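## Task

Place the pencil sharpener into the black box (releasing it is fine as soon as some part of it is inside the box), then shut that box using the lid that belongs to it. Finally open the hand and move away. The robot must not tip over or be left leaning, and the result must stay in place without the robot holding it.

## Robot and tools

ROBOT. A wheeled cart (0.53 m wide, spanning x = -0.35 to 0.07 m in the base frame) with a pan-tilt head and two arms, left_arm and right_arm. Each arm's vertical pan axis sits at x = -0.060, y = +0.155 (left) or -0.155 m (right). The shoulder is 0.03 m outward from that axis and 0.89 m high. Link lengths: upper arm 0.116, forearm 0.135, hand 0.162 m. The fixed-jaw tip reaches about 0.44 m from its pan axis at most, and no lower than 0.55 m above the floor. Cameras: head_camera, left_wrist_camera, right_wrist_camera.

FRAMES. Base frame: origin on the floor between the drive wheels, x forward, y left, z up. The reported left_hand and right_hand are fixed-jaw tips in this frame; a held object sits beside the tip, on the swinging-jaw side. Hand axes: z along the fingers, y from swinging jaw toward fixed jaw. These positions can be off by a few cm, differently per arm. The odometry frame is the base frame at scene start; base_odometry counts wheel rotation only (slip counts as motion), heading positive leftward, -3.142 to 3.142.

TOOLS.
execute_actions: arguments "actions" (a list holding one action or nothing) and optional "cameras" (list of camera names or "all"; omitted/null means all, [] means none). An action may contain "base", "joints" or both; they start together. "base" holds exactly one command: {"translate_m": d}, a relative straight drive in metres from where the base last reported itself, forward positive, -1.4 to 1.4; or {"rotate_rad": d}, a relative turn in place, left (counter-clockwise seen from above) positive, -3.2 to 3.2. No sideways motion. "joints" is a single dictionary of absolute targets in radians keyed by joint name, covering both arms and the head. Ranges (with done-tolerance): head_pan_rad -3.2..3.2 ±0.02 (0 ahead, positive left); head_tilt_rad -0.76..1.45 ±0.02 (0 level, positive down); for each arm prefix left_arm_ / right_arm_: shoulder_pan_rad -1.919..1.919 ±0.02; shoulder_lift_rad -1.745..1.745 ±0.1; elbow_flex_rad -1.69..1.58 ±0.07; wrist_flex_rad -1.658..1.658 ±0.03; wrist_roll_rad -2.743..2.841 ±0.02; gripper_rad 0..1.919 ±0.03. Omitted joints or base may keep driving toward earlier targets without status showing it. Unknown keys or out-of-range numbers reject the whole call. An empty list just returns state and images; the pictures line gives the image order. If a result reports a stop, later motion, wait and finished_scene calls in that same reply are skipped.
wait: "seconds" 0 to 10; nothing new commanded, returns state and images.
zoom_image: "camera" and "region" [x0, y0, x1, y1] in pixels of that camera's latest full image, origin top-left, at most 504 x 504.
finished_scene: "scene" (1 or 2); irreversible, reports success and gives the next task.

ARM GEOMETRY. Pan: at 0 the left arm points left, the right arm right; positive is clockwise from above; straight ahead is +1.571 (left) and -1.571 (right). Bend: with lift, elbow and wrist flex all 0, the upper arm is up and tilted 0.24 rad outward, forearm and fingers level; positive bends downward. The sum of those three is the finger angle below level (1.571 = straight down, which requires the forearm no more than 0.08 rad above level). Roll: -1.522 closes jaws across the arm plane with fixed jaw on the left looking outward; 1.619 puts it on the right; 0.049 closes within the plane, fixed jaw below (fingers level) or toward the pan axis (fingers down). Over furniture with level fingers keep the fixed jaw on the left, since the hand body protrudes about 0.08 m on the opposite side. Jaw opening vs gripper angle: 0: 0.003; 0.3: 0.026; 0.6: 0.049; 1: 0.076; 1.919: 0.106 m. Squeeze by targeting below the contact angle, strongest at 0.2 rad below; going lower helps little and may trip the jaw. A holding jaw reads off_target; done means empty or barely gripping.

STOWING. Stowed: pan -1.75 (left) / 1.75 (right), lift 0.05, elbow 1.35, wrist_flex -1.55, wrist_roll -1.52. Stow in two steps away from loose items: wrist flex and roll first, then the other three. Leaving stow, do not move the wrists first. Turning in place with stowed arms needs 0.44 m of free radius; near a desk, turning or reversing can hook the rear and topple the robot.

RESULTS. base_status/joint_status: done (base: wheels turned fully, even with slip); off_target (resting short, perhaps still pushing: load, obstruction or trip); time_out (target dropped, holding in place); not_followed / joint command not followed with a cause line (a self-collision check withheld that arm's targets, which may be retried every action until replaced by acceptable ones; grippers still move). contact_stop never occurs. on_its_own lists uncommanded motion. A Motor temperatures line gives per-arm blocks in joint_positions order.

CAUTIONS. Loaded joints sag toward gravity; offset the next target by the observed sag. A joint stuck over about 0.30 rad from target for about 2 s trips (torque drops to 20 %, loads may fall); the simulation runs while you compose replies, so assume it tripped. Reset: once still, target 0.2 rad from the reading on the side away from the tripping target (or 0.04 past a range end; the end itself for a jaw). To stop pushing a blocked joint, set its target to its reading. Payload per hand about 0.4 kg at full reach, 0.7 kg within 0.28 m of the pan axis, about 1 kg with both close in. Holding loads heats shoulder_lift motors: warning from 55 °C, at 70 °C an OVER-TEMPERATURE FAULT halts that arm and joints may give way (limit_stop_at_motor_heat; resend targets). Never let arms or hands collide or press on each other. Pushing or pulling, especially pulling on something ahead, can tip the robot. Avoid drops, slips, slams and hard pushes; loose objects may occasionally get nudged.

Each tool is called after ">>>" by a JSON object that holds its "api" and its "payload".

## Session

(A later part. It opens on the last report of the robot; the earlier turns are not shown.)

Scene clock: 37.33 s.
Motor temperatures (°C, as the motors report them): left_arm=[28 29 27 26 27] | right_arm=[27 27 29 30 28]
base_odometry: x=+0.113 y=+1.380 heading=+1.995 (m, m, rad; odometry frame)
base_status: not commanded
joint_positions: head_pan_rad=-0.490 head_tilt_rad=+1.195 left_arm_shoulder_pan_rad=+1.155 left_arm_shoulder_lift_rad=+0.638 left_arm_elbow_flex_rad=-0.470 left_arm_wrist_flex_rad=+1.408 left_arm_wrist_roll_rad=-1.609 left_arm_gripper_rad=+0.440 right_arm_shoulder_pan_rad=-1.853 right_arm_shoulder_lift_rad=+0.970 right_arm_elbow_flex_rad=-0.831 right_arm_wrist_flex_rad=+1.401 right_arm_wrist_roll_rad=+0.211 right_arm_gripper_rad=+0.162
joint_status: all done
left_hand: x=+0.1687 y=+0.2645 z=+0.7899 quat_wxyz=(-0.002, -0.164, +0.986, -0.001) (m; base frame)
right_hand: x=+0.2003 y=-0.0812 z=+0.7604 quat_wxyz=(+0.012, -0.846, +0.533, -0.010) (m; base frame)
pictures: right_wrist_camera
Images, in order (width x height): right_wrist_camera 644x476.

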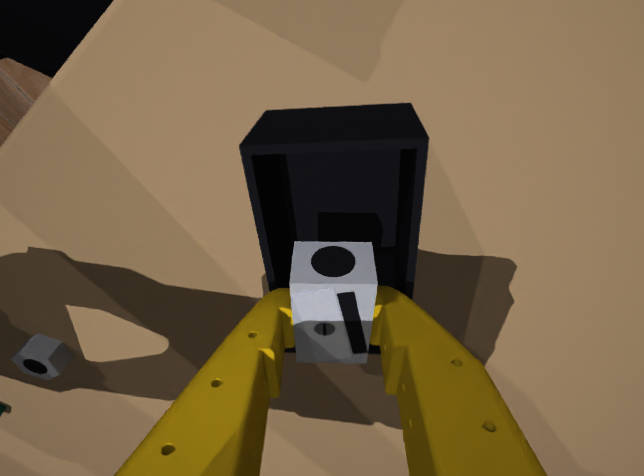

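>>> {"api": "execute_actions", "payload": {"actions": [{"joints":{"right_arm_shoulder_lift_rad":1.005,"right_arm_wrist_flex_rad":1.355,"right_arm_wrist_roll_rad":0.25}}], "cameras": ["right_wrist_camera","head_camera"]}}

Scene clock: 38.07 s.
Motor temperatures (°C, as the motors report them): left_arm=[28 29 27 26 27] | right_arm=[27 27 29 30 28]
base_odometry: x=+0.113 y=+1.380 heading=+1.995 (m, m, rad; odometry frame)
base_status: not commanded
joint_positions: head_pan_rad=-0.490 head_tilt_rad=+1.195 left_arm_shoulder_pan_rad=+1.155 left_arm_shoulder_lift_rad=+0.638 left_arm_elbow_flex_rad=-0.470 left_arm_wrist_flex_rad=+1.408 left_arm_wrist_roll_rad=-1.609 left_arm_gripper_rad=+0.440 right_arm_shoulder_pan_rad=-1.852 right_arm_shoulder_lift_rad=+0.997 right_arm_elbow_flex_rad=-0.831 right_arm_wrist_flex_rad=+1.374 right_arm_wrist_roll_rad=+0.240 right_arm_gripper_rad=+0.162
joint_status: all done
left_hand: x=+0.1687 y=+0.2645 z=+0.7899 quat_wxyz=(-0.002, -0.164, +0.986, -0.001) (m; base frame)
right_hand: x=+0.2012 y=-0.0816 z=+0.7536 quat_wxyz=(+0.011, -0.853, +0.522, -0.010) (m; base frame)
pictures: head_camera, right_wrist_camera
Images, in order (width x height): head_camera 644x476, right_wrist_camera 644x476.

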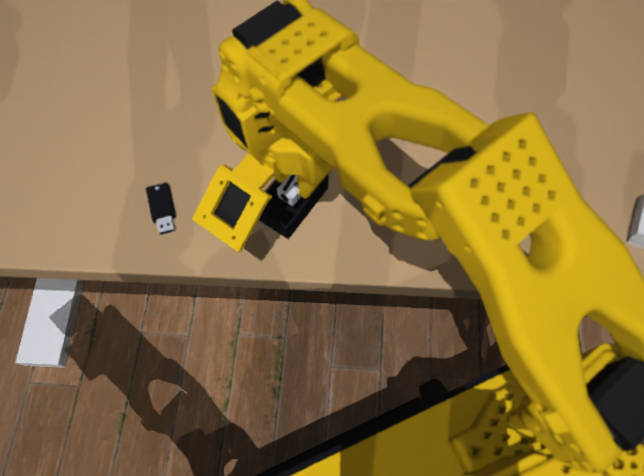

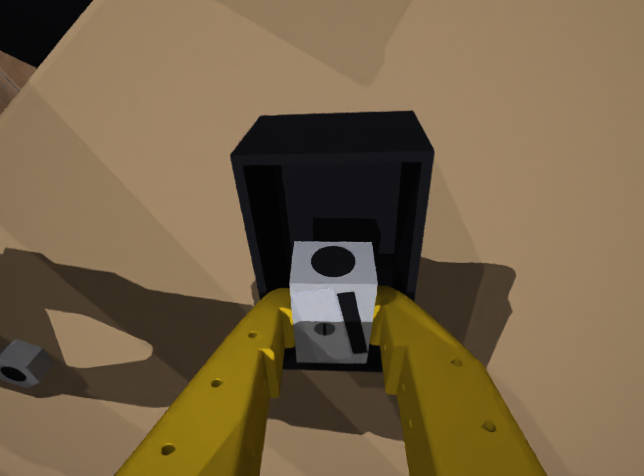

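>>> {"api": "zoom_image", "payload": {"camera": "right_wrist_camera", "region": [220, 200, 460, 400]}}

>>> {"api": "zoom_image", "payload": {"camera": "head_camera", "region": [230, 140, 350, 250]}}

Region (220, 200, 460, 400) of right_wrist_camera's 644x476 image, scaled by 2.100.

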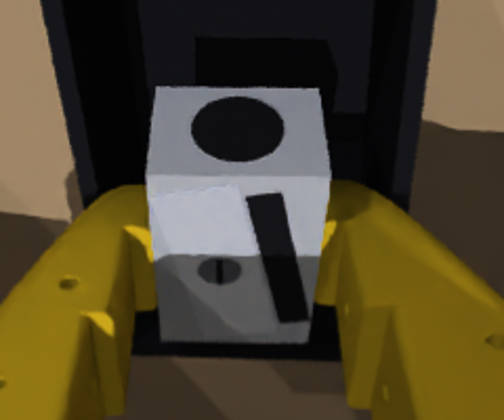

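Region (230, 140, 350, 250) of head_camera's 644x476 image, scaled by 4.200; it fills the top 462 rows of this view, and the rest is white.

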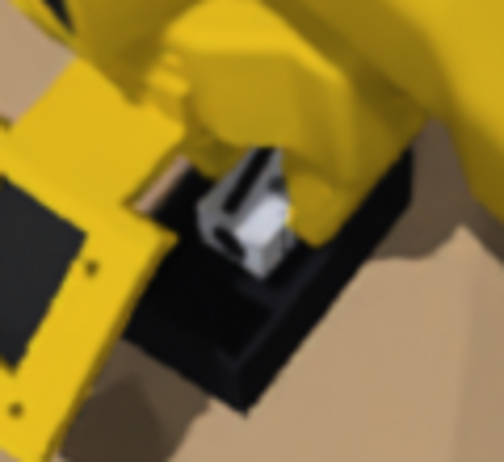

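>>> {"api": "execute_actions", "payload": {"actions": [{"joints":{"right_arm_shoulder_lift_rad":0.975,"right_arm_gripper_rad":0.21}}], "cameras": ["right_wrist_camera","head_camera"]}}

Scene clock: 39.50 s.
Motor temperatures (°C, as the motors report them): left_arm=[28 29 27 26 27] | right_arm=[27 27 29 30 28]
base_odometry: x=+0.113 y=+1.380 heading=+1.995 (m, m, rad; odometry frame)
base_status: not commanded
joint_positions: head_pan_rad=-0.490 head_tilt_rad=+1.195 left_arm_shoulder_pan_rad=+1.155 left_arm_shoulder_lift_rad=+0.638 left_arm_elbow_flex_rad=-0.470 left_arm_wrist_flex_rad=+1.408 left_arm_wrist_roll_rad=-1.609 left_arm_gripper_rad=+0.440 right_arm_shoulder_pan_rad=-1.852 right_arm_shoulder_lift_rad=+0.996 right_arm_elbow_flex_rad=-0.831 right_arm_wrist_flex_rad=+1.374 right_arm_wrist_roll_rad=+0.242 right_arm_gripper_rad=+0.166
joint_status: right_arm_gripper_rad off_target (ended at +0.166, target +0.210); the others done
left_hand: x=+0.1687 y=+0.2645 z=+0.7899 quat_wxyz=(-0.002, -0.164, +0.986, -0.001) (m; base frame)
right_hand: x=+0.2014 y=-0.0815 z=+0.7540 quat_wxyz=(+0.012, -0.853, +0.521, -0.011) (m; base frame)
pictures: head_camera, right_wrist_camera
Images, in order (width x height): head_camera 644x476, right_wrist_camera 644x476.

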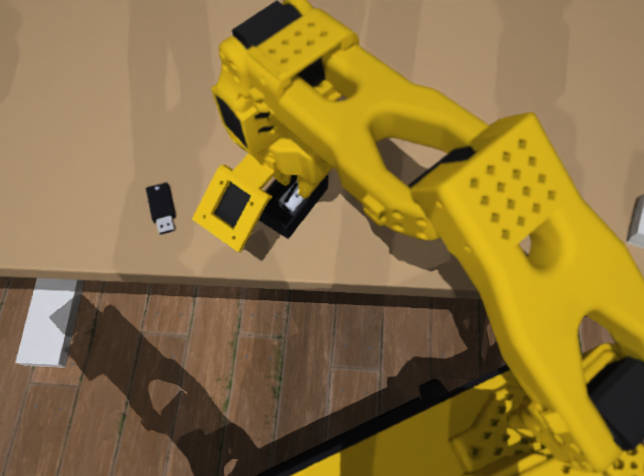

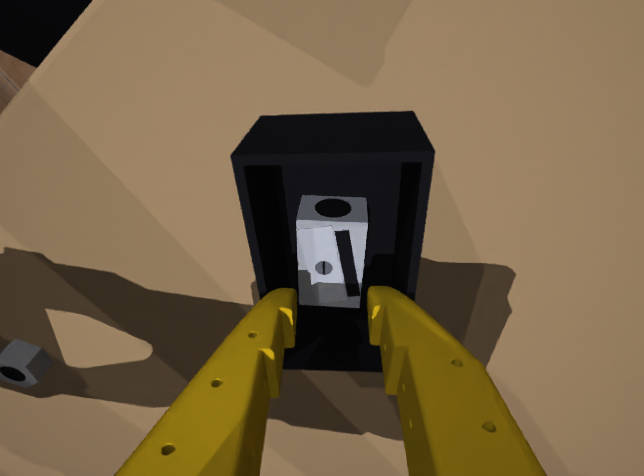

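>>> {"api": "execute_actions", "payload": {"actions": [{"joints":{"right_arm_gripper_rad":0.05}}], "cameras": []}}

>>> {"api": "execute_actions", "payload": {"actions": [{"joints":{"right_arm_shoulder_lift_rad":0.70,"right_arm_wrist_flex_rad":1.55}}], "cameras": ["right_wrist_camera","head_camera"]}}

Scene clock: 40.20 s.
Motor temperatures (°C, as the motors report them): left_arm=[28 29 27 26 27] | right_arm=[27 27 29 30 28]
base_odometry: x=+0.113 y=+1.380 heading=+1.995 (m, m, rad; odometry frame)
base_status: not commanded
joint_positions: head_pan_rad=-0.490 head_tilt_rad=+1.195 left_arm_shoulder_pan_rad=+1.155 left_arm_shoulder_lift_rad=+0.638 left_arm_elbow_flex_rad=-0.470 left_arm_wrist_flex_rad=+1.408 left_arm_wrist_roll_rad=-1.609 left_arm_gripper_rad=+0.440 right_arm_shoulder_pan_rad=-1.852 right_arm_shoulder_lift_rad=+0.996 right_arm_elbow_flex_rad=-0.831 right_arm_wrist_flex_rad=+1.361 right_arm_wrist_roll_rad=+0.242 right_arm_gripper_rad=+0.061
joint_status: all done
left_hand: x=+0.1687 y=+0.2645 z=+0.7899 quat_wxyz=(-0.002, -0.164, +0.986, -0.001) (m; base frame)
right_hand: x=+0.2033 y=-0.0810 z=+0.7540 quat_wxyz=(+0.016, -0.853, +0.521, -0.015) (m; base frame)
pictures: none
No camera images: the call's "cameras" was empty. Leave "cameras" out to get every camera's image.

Scene clock: 41.10 s.
Motor temperatures (°C, as the motors report them): left_arm=[28 29 27 26 27] | right_arm=[27 27 29 30 28]
base_odometry: x=+0.113 y=+1.380 heading=+1.995 (m, m, rad; odometry frame)
base_status: not commanded
joint_positions: head_pan_rad=-0.490 head_tilt_rad=+1.195 left_arm_shoulder_pan_rad=+1.155 left_arm_shoulder_lift_rad=+0.638 left_arm_elbow_flex_rad=-0.470 left_arm_wrist_flex_rad=+1.408 left_arm_wrist_roll_rad=-1.609 left_arm_gripper_rad=+0.440 right_arm_shoulder_pan_rad=-1.852 right_arm_shoulder_lift_rad=+0.763 right_arm_elbow_flex_rad=-0.831 right_arm_wrist_flex_rad=+1.544 right_arm_wrist_roll_rad=+0.242 right_arm_gripper_rad=+0.060
joint_status: all done
left_hand: x=+0.1687 y=+0.2645 z=+0.7899 quat_wxyz=(-0.002, -0.164, +0.986, -0.001) (m; base frame)
right_hand: x=+0.2002 y=-0.0819 z=+0.8099 quat_wxyz=(+0.035, -0.852, +0.521, -0.032) (m; base frame)
pictures: head_camera, right_wrist_camera
Images, in order (width x height): head_camera 644x476, right_wrist_camera 644x476.

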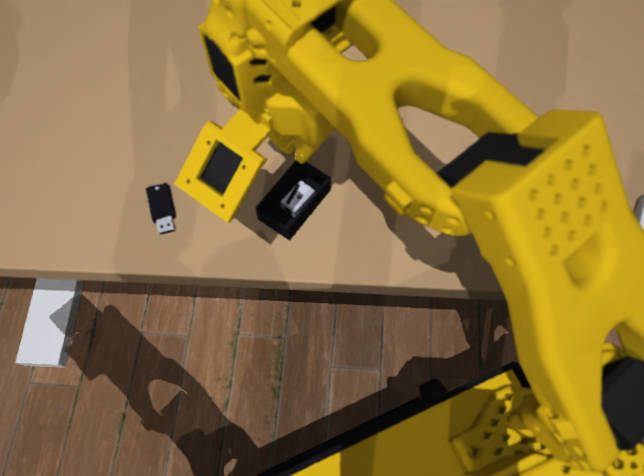

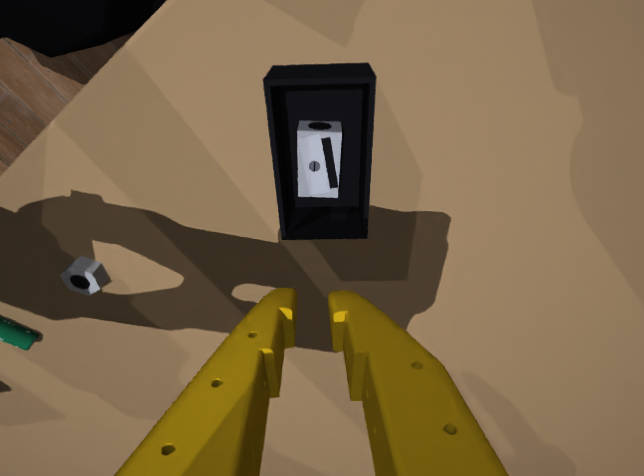

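>>> {"api": "execute_actions", "payload": {"actions": [{"base":{"rotate_rad":-0.81},"joints":{"left_arm_shoulder_pan_rad":1.797,"right_arm_shoulder_pan_rad":-1.1,"head_pan_rad":0.25}}], "cameras": ["left_wrist_camera","head_camera"]}}

Scene clock: 43.00 s.
Motor temperatures (°C, as the motors report them): left_arm=[28 29 27 26 27] | right_arm=[27 27 29 30 28]
base_odometry: x=+0.113 y=+1.379 heading=+1.186 (m, m, rad; odometry frame)
base_status: done
joint_positions: head_pan_rad=+0.240 head_tilt_rad=+1.195 left_arm_shoulder_pan_rad=+1.791 left_arm_shoulder_lift_rad=+0.638 left_arm_elbow_flex_rad=-0.470 left_arm_wrist_flex_rad=+1.408 left_arm_wrist_roll_rad=-1.609 left_arm_gripper_rad=+0.440 right_arm_shoulder_pan_rad=-1.105 right_arm_shoulder_lift_rad=+0.763 right_arm_elbow_flex_rad=-0.831 right_arm_wrist_flex_rad=+1.544 right_arm_wrist_roll_rad=+0.242 right_arm_gripper_rad=+0.060
joint_status: all done
left_hand: x=+0.1891 y=+0.1071 z=+0.7899 quat_wxyz=(-0.002, +0.153, +0.988, +0.000) (m; base frame)
right_hand: x=+0.1806 y=-0.2781 z=+0.8099 quat_wxyz=(+0.021, -0.604, +0.796, -0.043) (m; base frame)
pictures: head_camera, left_wrist_camera
Images, in order (width x height): head_camera 644x476, left_wrist_camera 644x476.

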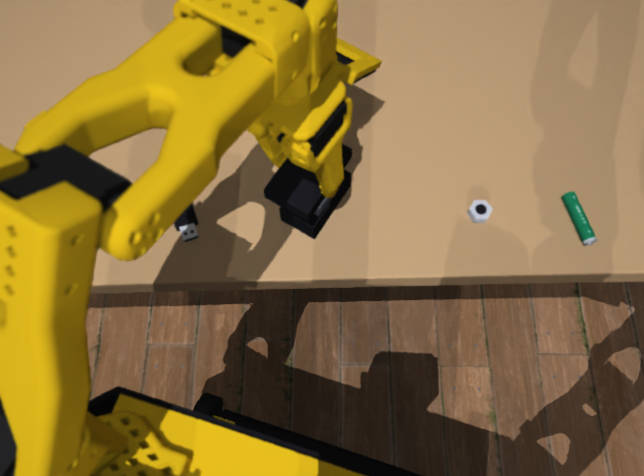

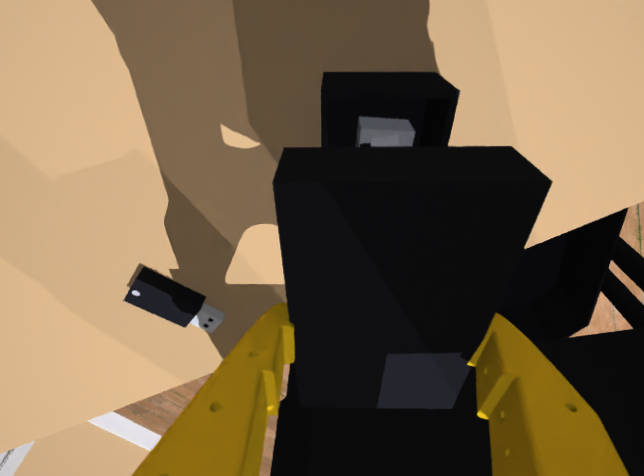

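>>> {"api": "zoom_image", "payload": {"camera": "left_wrist_camera", "region": [260, 50, 560, 200]}}

Region (260, 50, 560, 200) of left_wrist_camera's 644x476 image, scaled by 1.680.

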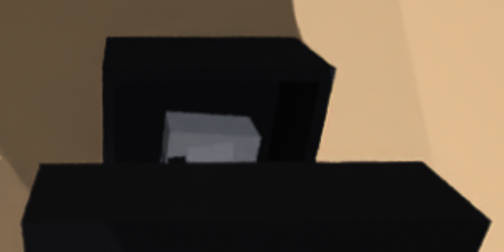

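>>> {"api": "execute_actions", "payload": {"actions": [{"joints":{"left_arm_shoulder_pan_rad":1.805,"left_arm_shoulder_lift_rad":0.681,"left_arm_elbow_flex_rad":-0.412,"left_arm_wrist_flex_rad":1.278}}], "cameras": ["left_wrist_camera","head_camera"]}}

>>> {"api": "zoom_image", "payload": {"camera": "left_wrist_camera", "region": [260, 60, 560, 210]}}

Scene clock: 44.43 s.
Motor temperatures (°C, as the motors report them): left_arm=[28 29 27 26 27] | right_arm=[27 27 29 30 28]
base_odometry: x=+0.113 y=+1.379 heading=+1.186 (m, m, rad; odometry frame)
base_status: not commanded
joint_positions: head_pan_rad=+0.240 head_tilt_rad=+1.195 left_arm_shoulder_pan_rad=+1.799 left_arm_shoulder_lift_rad=+0.705 left_arm_elbow_flex_rad=-0.409 left_arm_wrist_flex_rad=+1.285 left_arm_wrist_roll_rad=-1.609 left_arm_gripper_rad=+0.440 right_arm_shoulder_pan_rad=-1.105 right_arm_shoulder_lift_rad=+0.763 right_arm_elbow_flex_rad=-0.831 right_arm_wrist_flex_rad=+1.544 right_arm_wrist_roll_rad=+0.242 right_arm_gripper_rad=+0.060
joint_status: all done
left_hand: x=+0.1891 y=+0.1051 z=+0.7666 quat_wxyz=(-0.005, +0.157, +0.988, +0.000) (m; base frame)
right_hand: x=+0.1806 y=-0.2781 z=+0.8099 quat_wxyz=(+0.021, -0.604, +0.796, -0.043) (m; base frame)
pictures: head_camera, left_wrist_camera
Images, in order (width x height): head_camera 644x476, left_wrist_camera 644x476.

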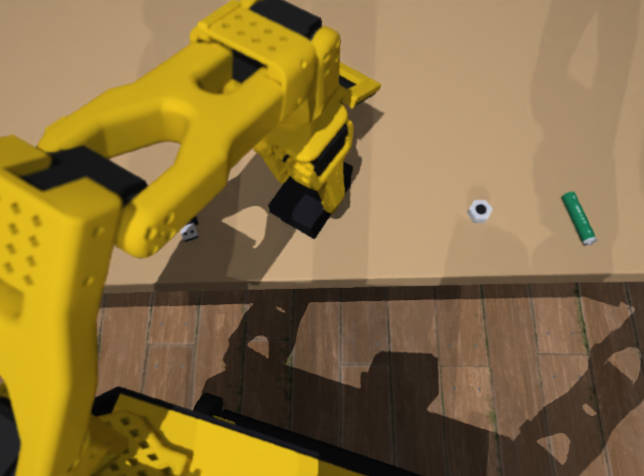

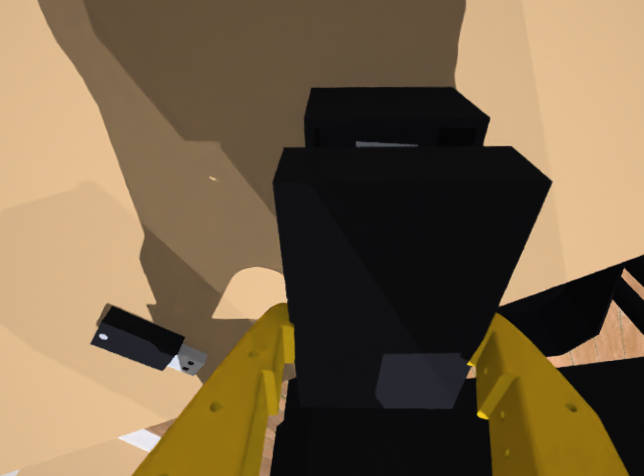

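Region (260, 60, 560, 210) of left_wrist_camera's 644x476 image, scaled by 1.680.

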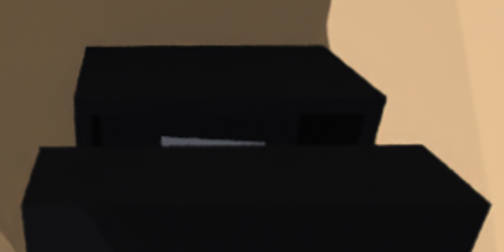

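>>> {"api": "zoom_image", "payload": {"camera": "head_camera", "region": [255, 140, 375, 250]}}

Region (255, 140, 375, 250) of head_camera's 644x476 image, scaled by 4.200; it fills the top 462 rows of this view, and the rest is white.

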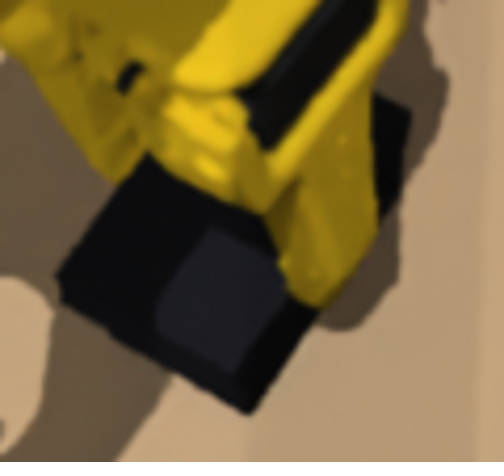

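>>> {"api": "execute_actions", "payload": {"actions": [{"joints":{"left_arm_shoulder_pan_rad":1.811,"left_arm_shoulder_lift_rad":0.714,"left_arm_elbow_flex_rad":-0.501,"left_arm_wrist_flex_rad":1.307}}], "cameras": ["left_wrist_camera","head_camera"]}}

>>> {"api": "zoom_image", "payload": {"camera": "left_wrist_camera", "region": [260, 60, 560, 210]}}

Scene clock: 52.37 s.
Motor temperatures (°C, as the motors report them): left_arm=[28 29 27 26 27] | right_arm=[27 27 29 30 28]
base_odometry: x=+0.113 y=+1.379 heading=+1.186 (m, m, rad; odometry frame)
base_status: not commanded
joint_positions: head_pan_rad=+0.240 head_tilt_rad=+1.195 left_arm_shoulder_pan_rad=+1.805 left_arm_shoulder_lift_rad=+0.736 left_arm_elbow_flex_rad=-0.464 left_arm_wrist_flex_rad=+1.299 left_arm_wrist_roll_rad=-1.609 left_arm_gripper_rad=+0.440 right_arm_shoulder_pan_rad=-1.105 right_arm_shoulder_lift_rad=+0.763 right_arm_elbow_flex_rad=-0.831 right_arm_wrist_flex_rad=+1.544 right_arm_wrist_roll_rad=+0.242 right_arm_gripper_rad=+0.060
joint_status: all done
left_hand: x=+0.1932 y=+0.1025 z=+0.7669 quat_wxyz=(+0.000, +0.160, +0.987, +0.000) (m; base frame)
right_hand: x=+0.1806 y=-0.2781 z=+0.8099 quat_wxyz=(+0.021, -0.604, +0.796, -0.043) (m; base frame)
pictures: head_camera, left_wrist_camera
Images, in order (width x height): head_camera 644x476, left_wrist_camera 644x476.

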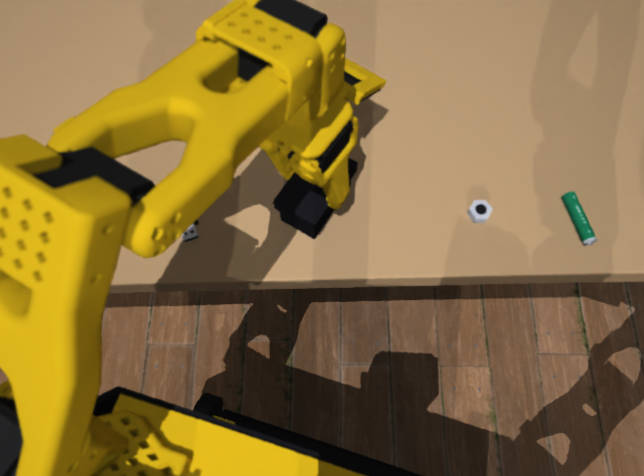

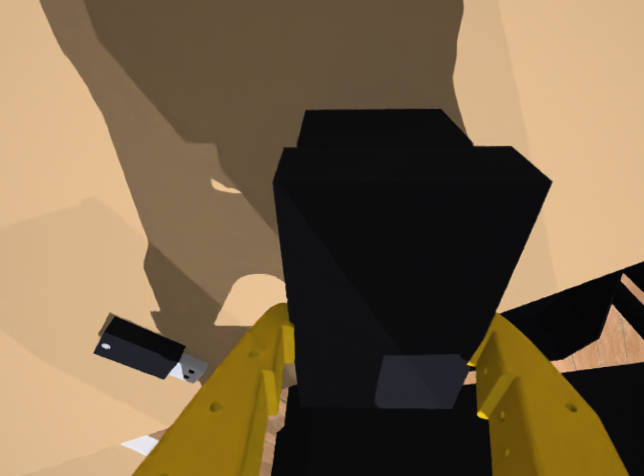

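Region (260, 60, 560, 210) of left_wrist_camera's 644x476 image, scaled by 1.680.

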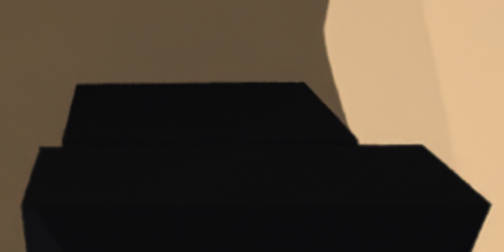

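>>> {"api": "execute_actions", "payload": {"actions": [{"joints":{"left_arm_shoulder_pan_rad":1.797,"left_arm_shoulder_lift_rad":0.724,"left_arm_elbow_flex_rad":-0.437,"left_arm_wrist_flex_rad":1.254}}], "cameras": ["left_wrist_camera","head_camera"]}}

>>> {"api": "zoom_image", "payload": {"camera": "left_wrist_camera", "region": [260, 60, 560, 210]}}

Scene clock: 53.53 s.
Motor temperatures (°C, as the motors report them): left_arm=[28 29 27 26 27] | right_arm=[27 27 29 30 28]
base_odometry: x=+0.113 y=+1.379 heading=+1.186 (m, m, rad; odometry frame)
base_status: not commanded
joint_positions: head_pan_rad=+0.240 head_tilt_rad=+1.195 left_arm_shoulder_pan_rad=+1.803 left_arm_shoulder_lift_rad=+0.745 left_arm_elbow_flex_rad=-0.435 left_arm_wrist_flex_rad=+1.262 left_arm_wrist_roll_rad=-1.609 left_arm_gripper_rad=+0.440 right_arm_shoulder_pan_rad=-1.105 right_arm_shoulder_lift_rad=+0.763 right_arm_elbow_flex_rad=-0.831 right_arm_wrist_flex_rad=+1.544 right_arm_wrist_roll_rad=+0.242 right_arm_gripper_rad=+0.060
joint_status: all done
left_hand: x=+0.1924 y=+0.1031 z=+0.7610 quat_wxyz=(-0.001, +0.159, +0.987, +0.000) (m; base frame)
right_hand: x=+0.1806 y=-0.2781 z=+0.8099 quat_wxyz=(+0.021, -0.604, +0.796, -0.043) (m; base frame)
pictures: head_camera, left_wrist_camera
Images, in order (width x height): head_camera 644x476, left_wrist_camera 644x476.

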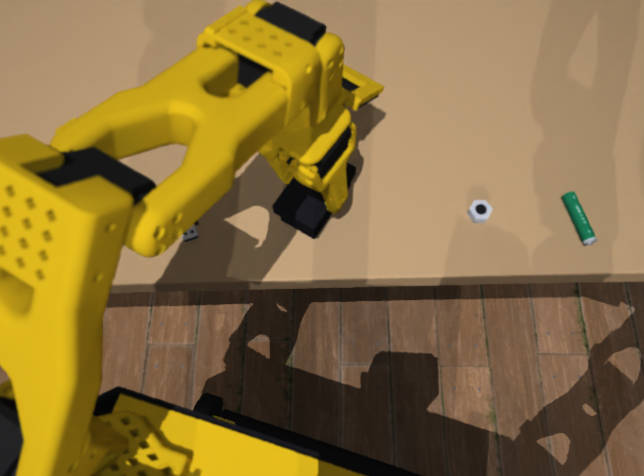

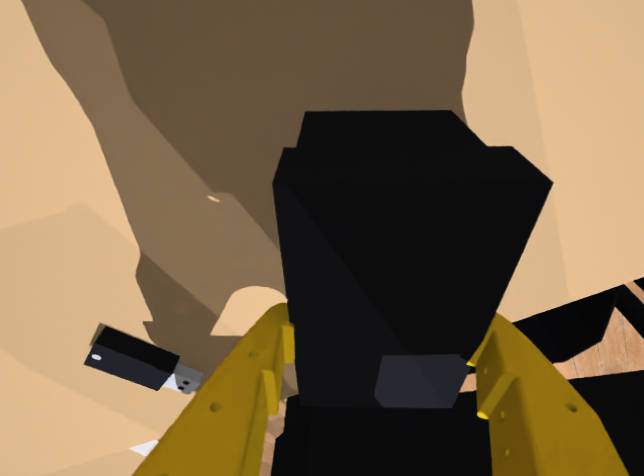

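Region (260, 60, 560, 210) of left_wrist_camera's 644x476 image, scaled by 1.680.

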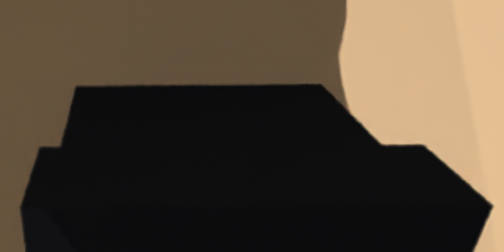

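>>> {"api": "execute_actions", "payload": {"actions": [{"joints":{"left_arm_shoulder_lift_rad":0.746,"left_arm_wrist_flex_rad":1.232}}], "cameras": ["left_wrist_camera","head_camera"]}}

>>> {"api": "zoom_image", "payload": {"camera": "left_wrist_camera", "region": [260, 60, 560, 210]}}

Scene clock: 54.43 s.
Motor temperatures (°C, as the motors report them): left_arm=[28 29 27 26 27] | right_arm=[27 27 29 30 28]
base_odometry: x=+0.113 y=+1.379 heading=+1.186 (m, m, rad; odometry frame)
base_status: not commanded
joint_positions: head_pan_rad=+0.240 head_tilt_rad=+1.195 left_arm_shoulder_pan_rad=+1.803 left_arm_shoulder_lift_rad=+0.754 left_arm_elbow_flex_rad=-0.435 left_arm_wrist_flex_rad=+1.239 left_arm_wrist_roll_rad=-1.609 left_arm_gripper_rad=+0.440 right_arm_shoulder_pan_rad=-1.105 right_arm_shoulder_lift_rad=+0.763 right_arm_elbow_flex_rad=-0.831 right_arm_wrist_flex_rad=+1.544 right_arm_wrist_roll_rad=+0.242 right_arm_gripper_rad=+0.060
joint_status: all done
left_hand: x=+0.1948 y=+0.1026 z=+0.7589 quat_wxyz=(+0.006, +0.159, +0.987, +0.000) (m; base frame)
right_hand: x=+0.1806 y=-0.2781 z=+0.8099 quat_wxyz=(+0.021, -0.604, +0.796, -0.043) (m; base frame)
pictures: head_camera, left_wrist_camera
Images, in order (width x height): head_camera 644x476, left_wrist_camera 644x476.

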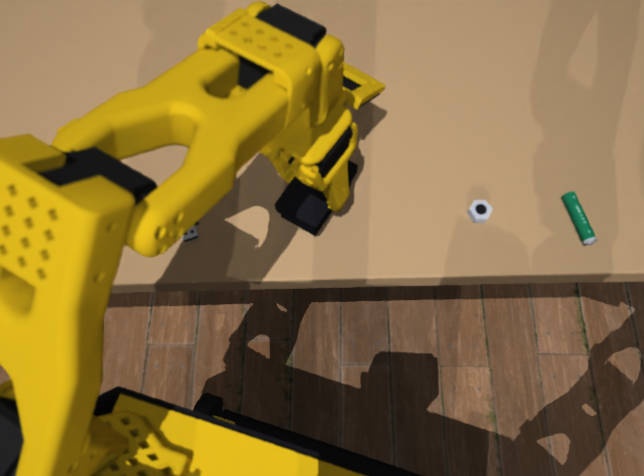

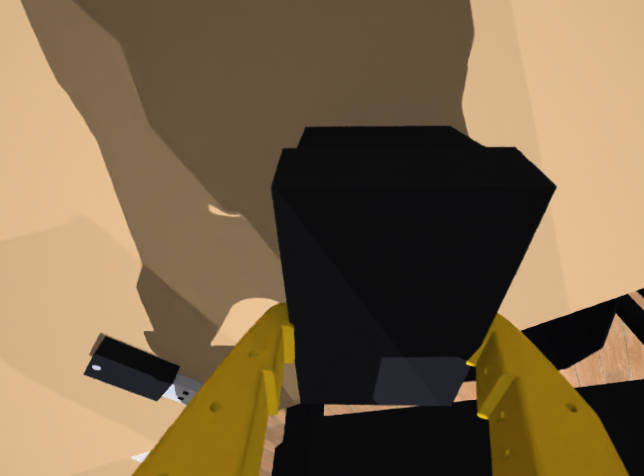

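Region (260, 60, 560, 210) of left_wrist_camera's 644x476 image, scaled by 1.680.

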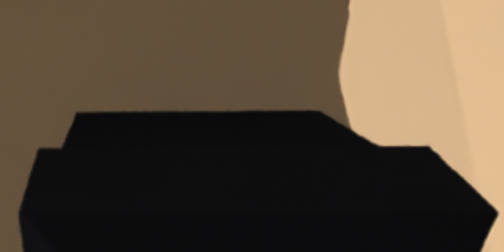

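>>> {"api": "execute_actions", "payload": {"actions": [{"joints":{"left_arm_shoulder_lift_rad":0.742,"left_arm_wrist_flex_rad":1.258}}], "cameras": ["left_wrist_camera","head_camera"]}}

>>> {"api": "zoom_image", "payload": {"camera": "left_wrist_camera", "region": [260, 60, 560, 210]}}

Scene clock: 55.43 s.
Motor temperatures (°C, as the motors report them): left_arm=[28 29 27 26 27] | right_arm=[27 27 29 30 28]
base_odometry: x=+0.113 y=+1.379 heading=+1.186 (m, m, rad; odometry frame)
base_status: not commanded
joint_positions: head_pan_rad=+0.240 head_tilt_rad=+1.195 left_arm_shoulder_pan_rad=+1.803 left_arm_shoulder_lift_rad=+0.754 left_arm_elbow_flex_rad=-0.435 left_arm_wrist_flex_rad=+1.250 left_arm_wrist_roll_rad=-1.609 left_arm_gripper_rad=+0.440 right_arm_shoulder_pan_rad=-1.105 right_arm_shoulder_lift_rad=+0.763 right_arm_elbow_flex_rad=-0.831 right_arm_wrist_flex_rad=+1.544 right_arm_wrist_roll_rad=+0.242 right_arm_gripper_rad=+0.060
joint_status: all done
left_hand: x=+0.1931 y=+0.1029 z=+0.7589 quat_wxyz=(+0.001, +0.159, +0.987, +0.000) (m; base frame)
right_hand: x=+0.1806 y=-0.2781 z=+0.8099 quat_wxyz=(+0.021, -0.604, +0.796, -0.043) (m; base frame)
pictures: head_camera, left_wrist_camera
Images, in order (width x height): head_camera 644x476, left_wrist_camera 644x476.

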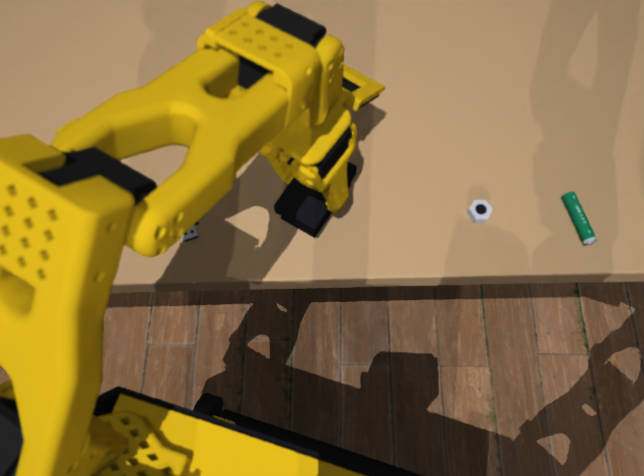

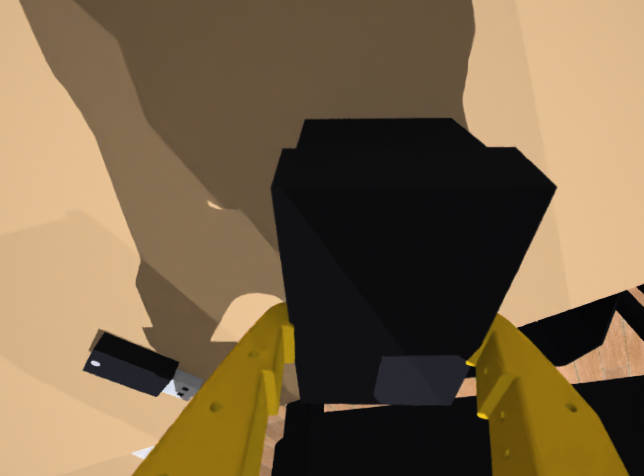

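Region (260, 60, 560, 210) of left_wrist_camera's 644x476 image, scaled by 1.680.

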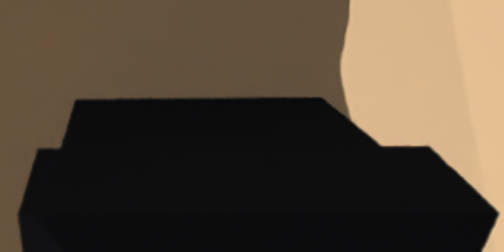

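>>> {"api": "execute_actions", "payload": {"actions": [{"joints":{"left_arm_shoulder_lift_rad":0.752,"left_arm_wrist_flex_rad":1.238}}], "cameras": ["left_wrist_camera","head_camera"]}}

>>> {"api": "zoom_image", "payload": {"camera": "left_wrist_camera", "region": [260, 60, 560, 210]}}

Scene clock: 56.30 s.
Motor temperatures (°C, as the motors report them): left_arm=[28 29 27 26 27] | right_arm=[27 27 29 30 28]
base_odometry: x=+0.113 y=+1.379 heading=+1.186 (m, m, rad; odometry frame)
base_status: not commanded
joint_positions: head_pan_rad=+0.240 head_tilt_rad=+1.195 left_arm_shoulder_pan_rad=+1.803 left_arm_shoulder_lift_rad=+0.754 left_arm_elbow_flex_rad=-0.435 left_arm_wrist_flex_rad=+1.244 left_arm_wrist_roll_rad=-1.609 left_arm_gripper_rad=+0.440 right_arm_shoulder_pan_rad=-1.105 right_arm_shoulder_lift_rad=+0.763 right_arm_elbow_flex_rad=-0.831 right_arm_wrist_flex_rad=+1.544 right_arm_wrist_roll_rad=+0.242 right_arm_gripper_rad=+0.060
joint_status: all done
left_hand: x=+0.1941 y=+0.1027 z=+0.7589 quat_wxyz=(+0.004, +0.159, +0.987, +0.000) (m; base frame)
right_hand: x=+0.1806 y=-0.2781 z=+0.8099 quat_wxyz=(+0.021, -0.604, +0.796, -0.043) (m; base frame)
pictures: head_camera, left_wrist_camera
Images, in order (width x height): head_camera 644x476, left_wrist_camera 644x476.

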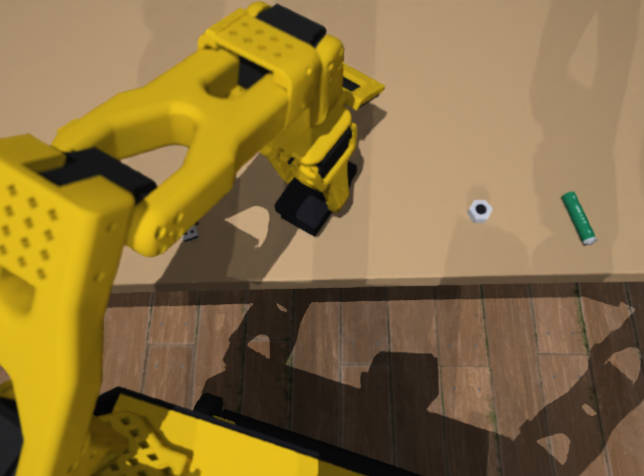

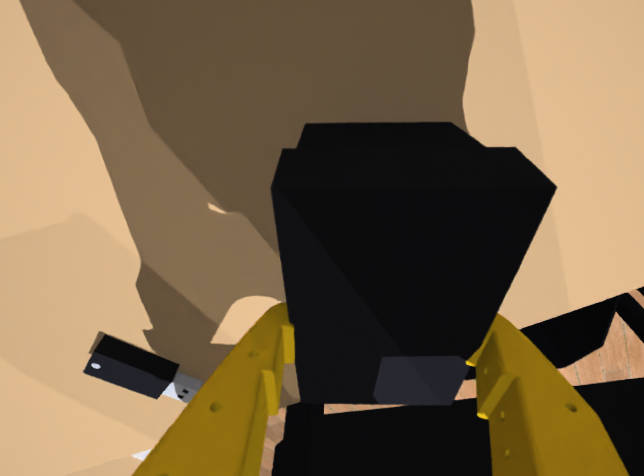

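Region (260, 60, 560, 210) of left_wrist_camera's 644x476 image, scaled by 1.680.

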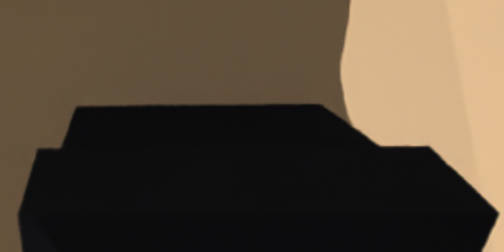

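>>> {"api": "execute_actions", "payload": {"actions": [{"joints":{"left_arm_shoulder_lift_rad":0.756,"left_arm_wrist_flex_rad":1.265}}], "cameras": ["left_wrist_camera","head_camera"]}}

>>> {"api": "zoom_image", "payload": {"camera": "left_wrist_camera", "region": [260, 60, 560, 210]}}

>>> {"api": "zoom_image", "payload": {"camera": "head_camera", "region": [255, 140, 375, 250]}}

Scene clock: 57.07 s.
Motor temperatures (°C, as the motors report them): left_arm=[28 29 27 26 27] | right_arm=[27 27 29 30 28]
base_odometry: x=+0.113 y=+1.379 heading=+1.186 (m, m, rad; odometry frame)
base_status: not commanded
joint_positions: head_pan_rad=+0.240 head_tilt_rad=+1.195 left_arm_shoulder_pan_rad=+1.803 left_arm_shoulder_lift_rad=+0.758 left_arm_elbow_flex_rad=-0.435 left_arm_wrist_flex_rad=+1.255 left_arm_wrist_roll_rad=-1.609 left_arm_gripper_rad=+0.440 right_arm_shoulder_pan_rad=-1.105 right_arm_shoulder_lift_rad=+0.763 right_arm_elbow_flex_rad=-0.831 right_arm_wrist_flex_rad=+1.544 right_arm_wrist_roll_rad=+0.242 right_arm_gripper_rad=+0.060
joint_status: all done
left_hand: x=+0.1920 y=+0.1032 z=+0.7582 quat_wxyz=(-0.003, +0.159, +0.987, +0.000) (m; base frame)
right_hand: x=+0.1806 y=-0.2781 z=+0.8099 quat_wxyz=(+0.021, -0.604, +0.796, -0.043) (m; base frame)
pictures: head_camera, left_wrist_camera
Images, in order (width x height): head_camera 644x476, left_wrist_camera 644x476.

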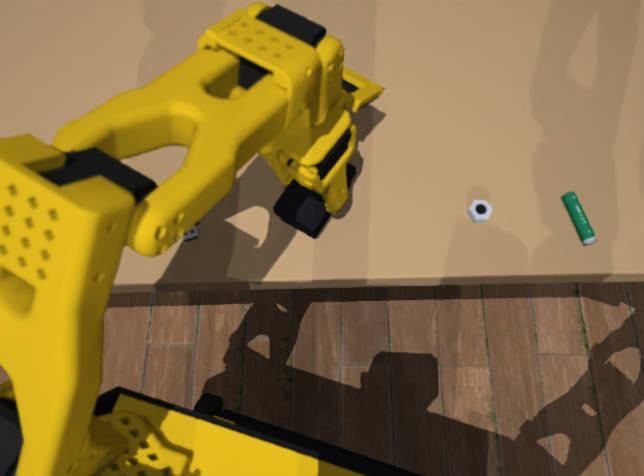

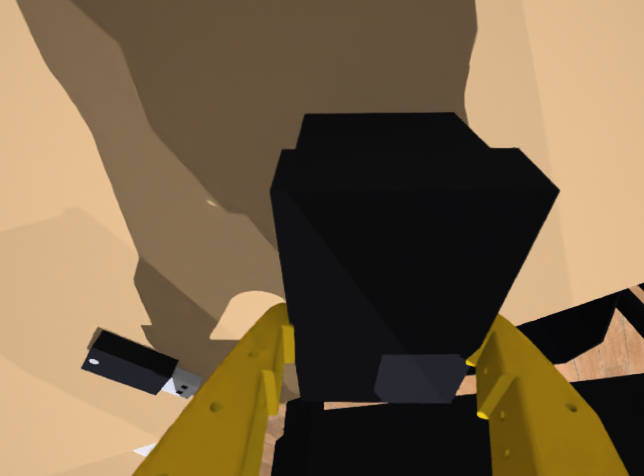

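Region (260, 60, 560, 210) of left_wrist_camera's 644x476 image, scaled by 1.680.

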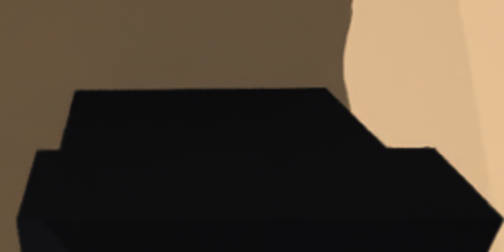

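Region (255, 140, 375, 250) of head_camera's 644x476 image, scaled by 4.200; it fills the top 462 rows of this view, and the rest is white.

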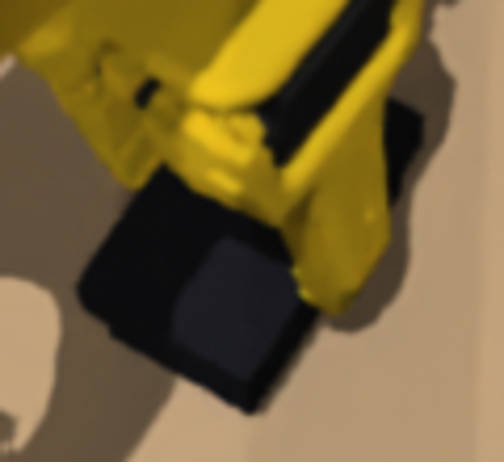

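>>> {"api": "execute_actions", "payload": {"actions": [{"joints":{"left_arm_shoulder_lift_rad":0.76,"left_arm_wrist_flex_rad":1.240,"left_arm_shoulder_pan_rad":1.794}}], "cameras": ["left_wrist_camera","head_camera"]}}

>>> {"api": "zoom_image", "payload": {"camera": "left_wrist_camera", "region": [260, 60, 560, 210]}}

Scene clock: 58.03 s.
Motor temperatures (°C, as the motors report them): left_arm=[28 29 27 26 27] | right_arm=[27 27 29 30 28]
base_odometry: x=+0.113 y=+1.379 heading=+1.186 (m, m, rad; odometry frame)
base_status: not commanded
joint_positions: head_pan_rad=+0.240 head_tilt_rad=+1.195 left_arm_shoulder_pan_rad=+1.802 left_arm_shoulder_lift_rad=+0.761 left_arm_elbow_flex_rad=-0.435 left_arm_wrist_flex_rad=+1.245 left_arm_wrist_roll_rad=-1.609 left_arm_gripper_rad=+0.440 right_arm_shoulder_pan_rad=-1.105 right_arm_shoulder_lift_rad=+0.763 right_arm_elbow_flex_rad=-0.831 right_arm_wrist_flex_rad=+1.544 right_arm_wrist_roll_rad=+0.242 right_arm_gripper_rad=+0.060
joint_status: all done
left_hand: x=+0.1931 y=+0.1034 z=+0.7575 quat_wxyz=(+0.000, +0.158, +0.987, +0.000) (m; base frame)
right_hand: x=+0.1806 y=-0.2781 z=+0.8099 quat_wxyz=(+0.021, -0.604, +0.796, -0.043) (m; base frame)
pictures: head_camera, left_wrist_camera
Images, in order (width x height): head_camera 644x476, left_wrist_camera 644x476.

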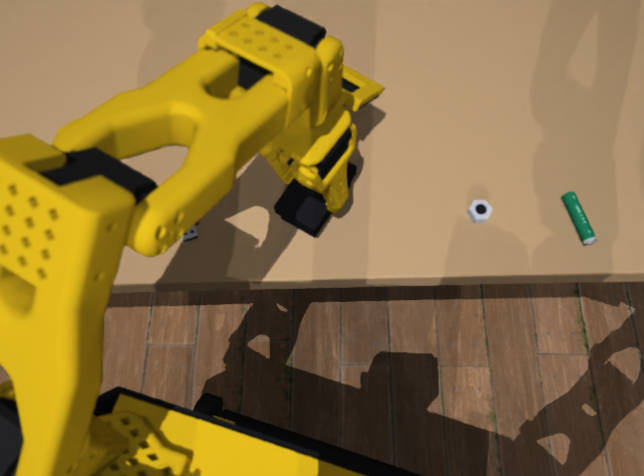

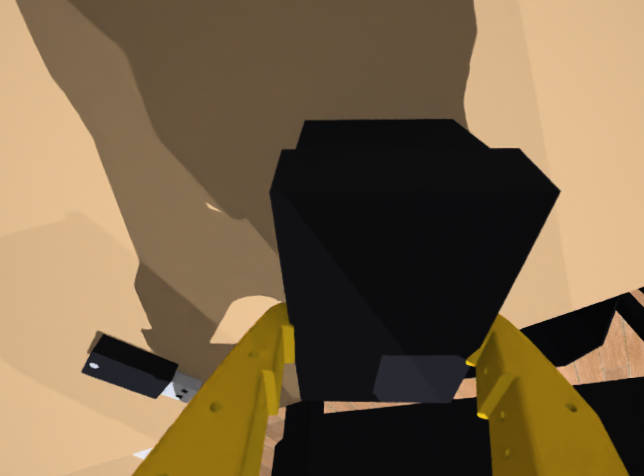

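Region (260, 60, 560, 210) of left_wrist_camera's 644x476 image, scaled by 1.680.

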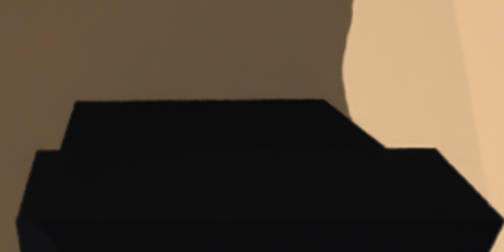

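>>> {"api": "execute_actions", "payload": {"actions": [{"joints":{"left_arm_shoulder_pan_rad":1.788}}], "cameras": ["left_wrist_camera","head_camera"]}}

>>> {"api": "zoom_image", "payload": {"camera": "left_wrist_camera", "region": [260, 60, 560, 210]}}

Scene clock: 58.73 s.
Motor temperatures (°C, as the motors report them): left_arm=[28 29 27 26 27] | right_arm=[27 27 29 30 28]
base_odometry: x=+0.113 y=+1.379 heading=+1.186 (m, m, rad; odometry frame)
base_status: not commanded
joint_positions: head_pan_rad=+0.240 head_tilt_rad=+1.195 left_arm_shoulder_pan_rad=+1.802 left_arm_shoulder_lift_rad=+0.761 left_arm_elbow_flex_rad=-0.435 left_arm_wrist_flex_rad=+1.245 left_arm_wrist_roll_rad=-1.611 left_arm_gripper_rad=+0.440 right_arm_shoulder_pan_rad=-1.105 right_arm_shoulder_lift_rad=+0.763 right_arm_elbow_flex_rad=-0.831 right_arm_wrist_flex_rad=+1.544 right_arm_wrist_roll_rad=+0.242 right_arm_gripper_rad=+0.060
joint_status: all done
left_hand: x=+0.1931 y=+0.1034 z=+0.7575 quat_wxyz=(+0.000, +0.159, +0.987, +0.000) (m; base frame)
right_hand: x=+0.1806 y=-0.2781 z=+0.8099 quat_wxyz=(+0.021, -0.604, +0.796, -0.043) (m; base frame)
pictures: head_camera, left_wrist_camera
Images, in order (width x height): head_camera 644x476, left_wrist_camera 644x476.

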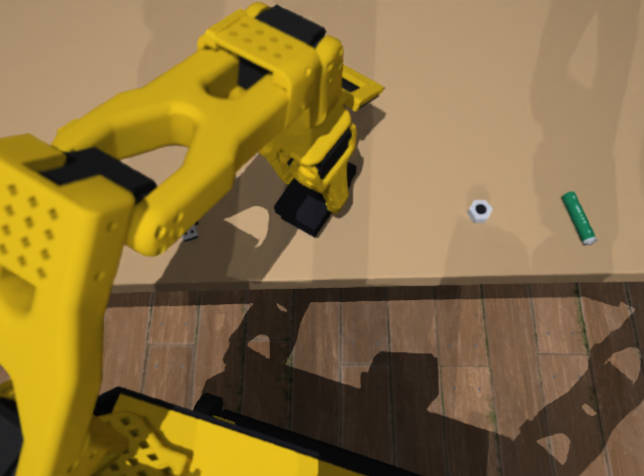

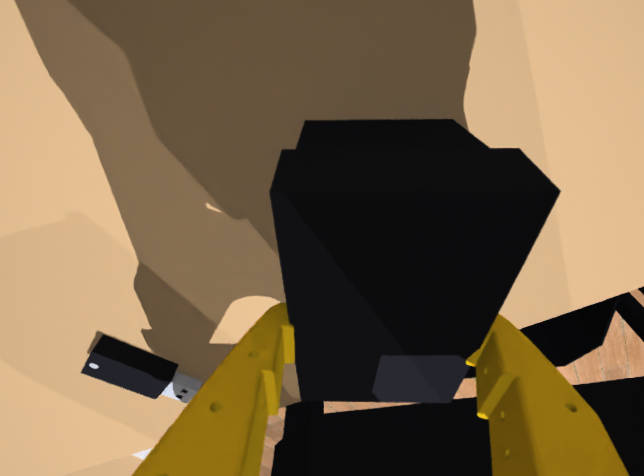

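Region (260, 60, 560, 210) of left_wrist_camera's 644x476 image, scaled by 1.680.

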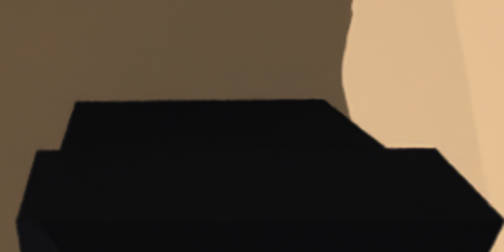

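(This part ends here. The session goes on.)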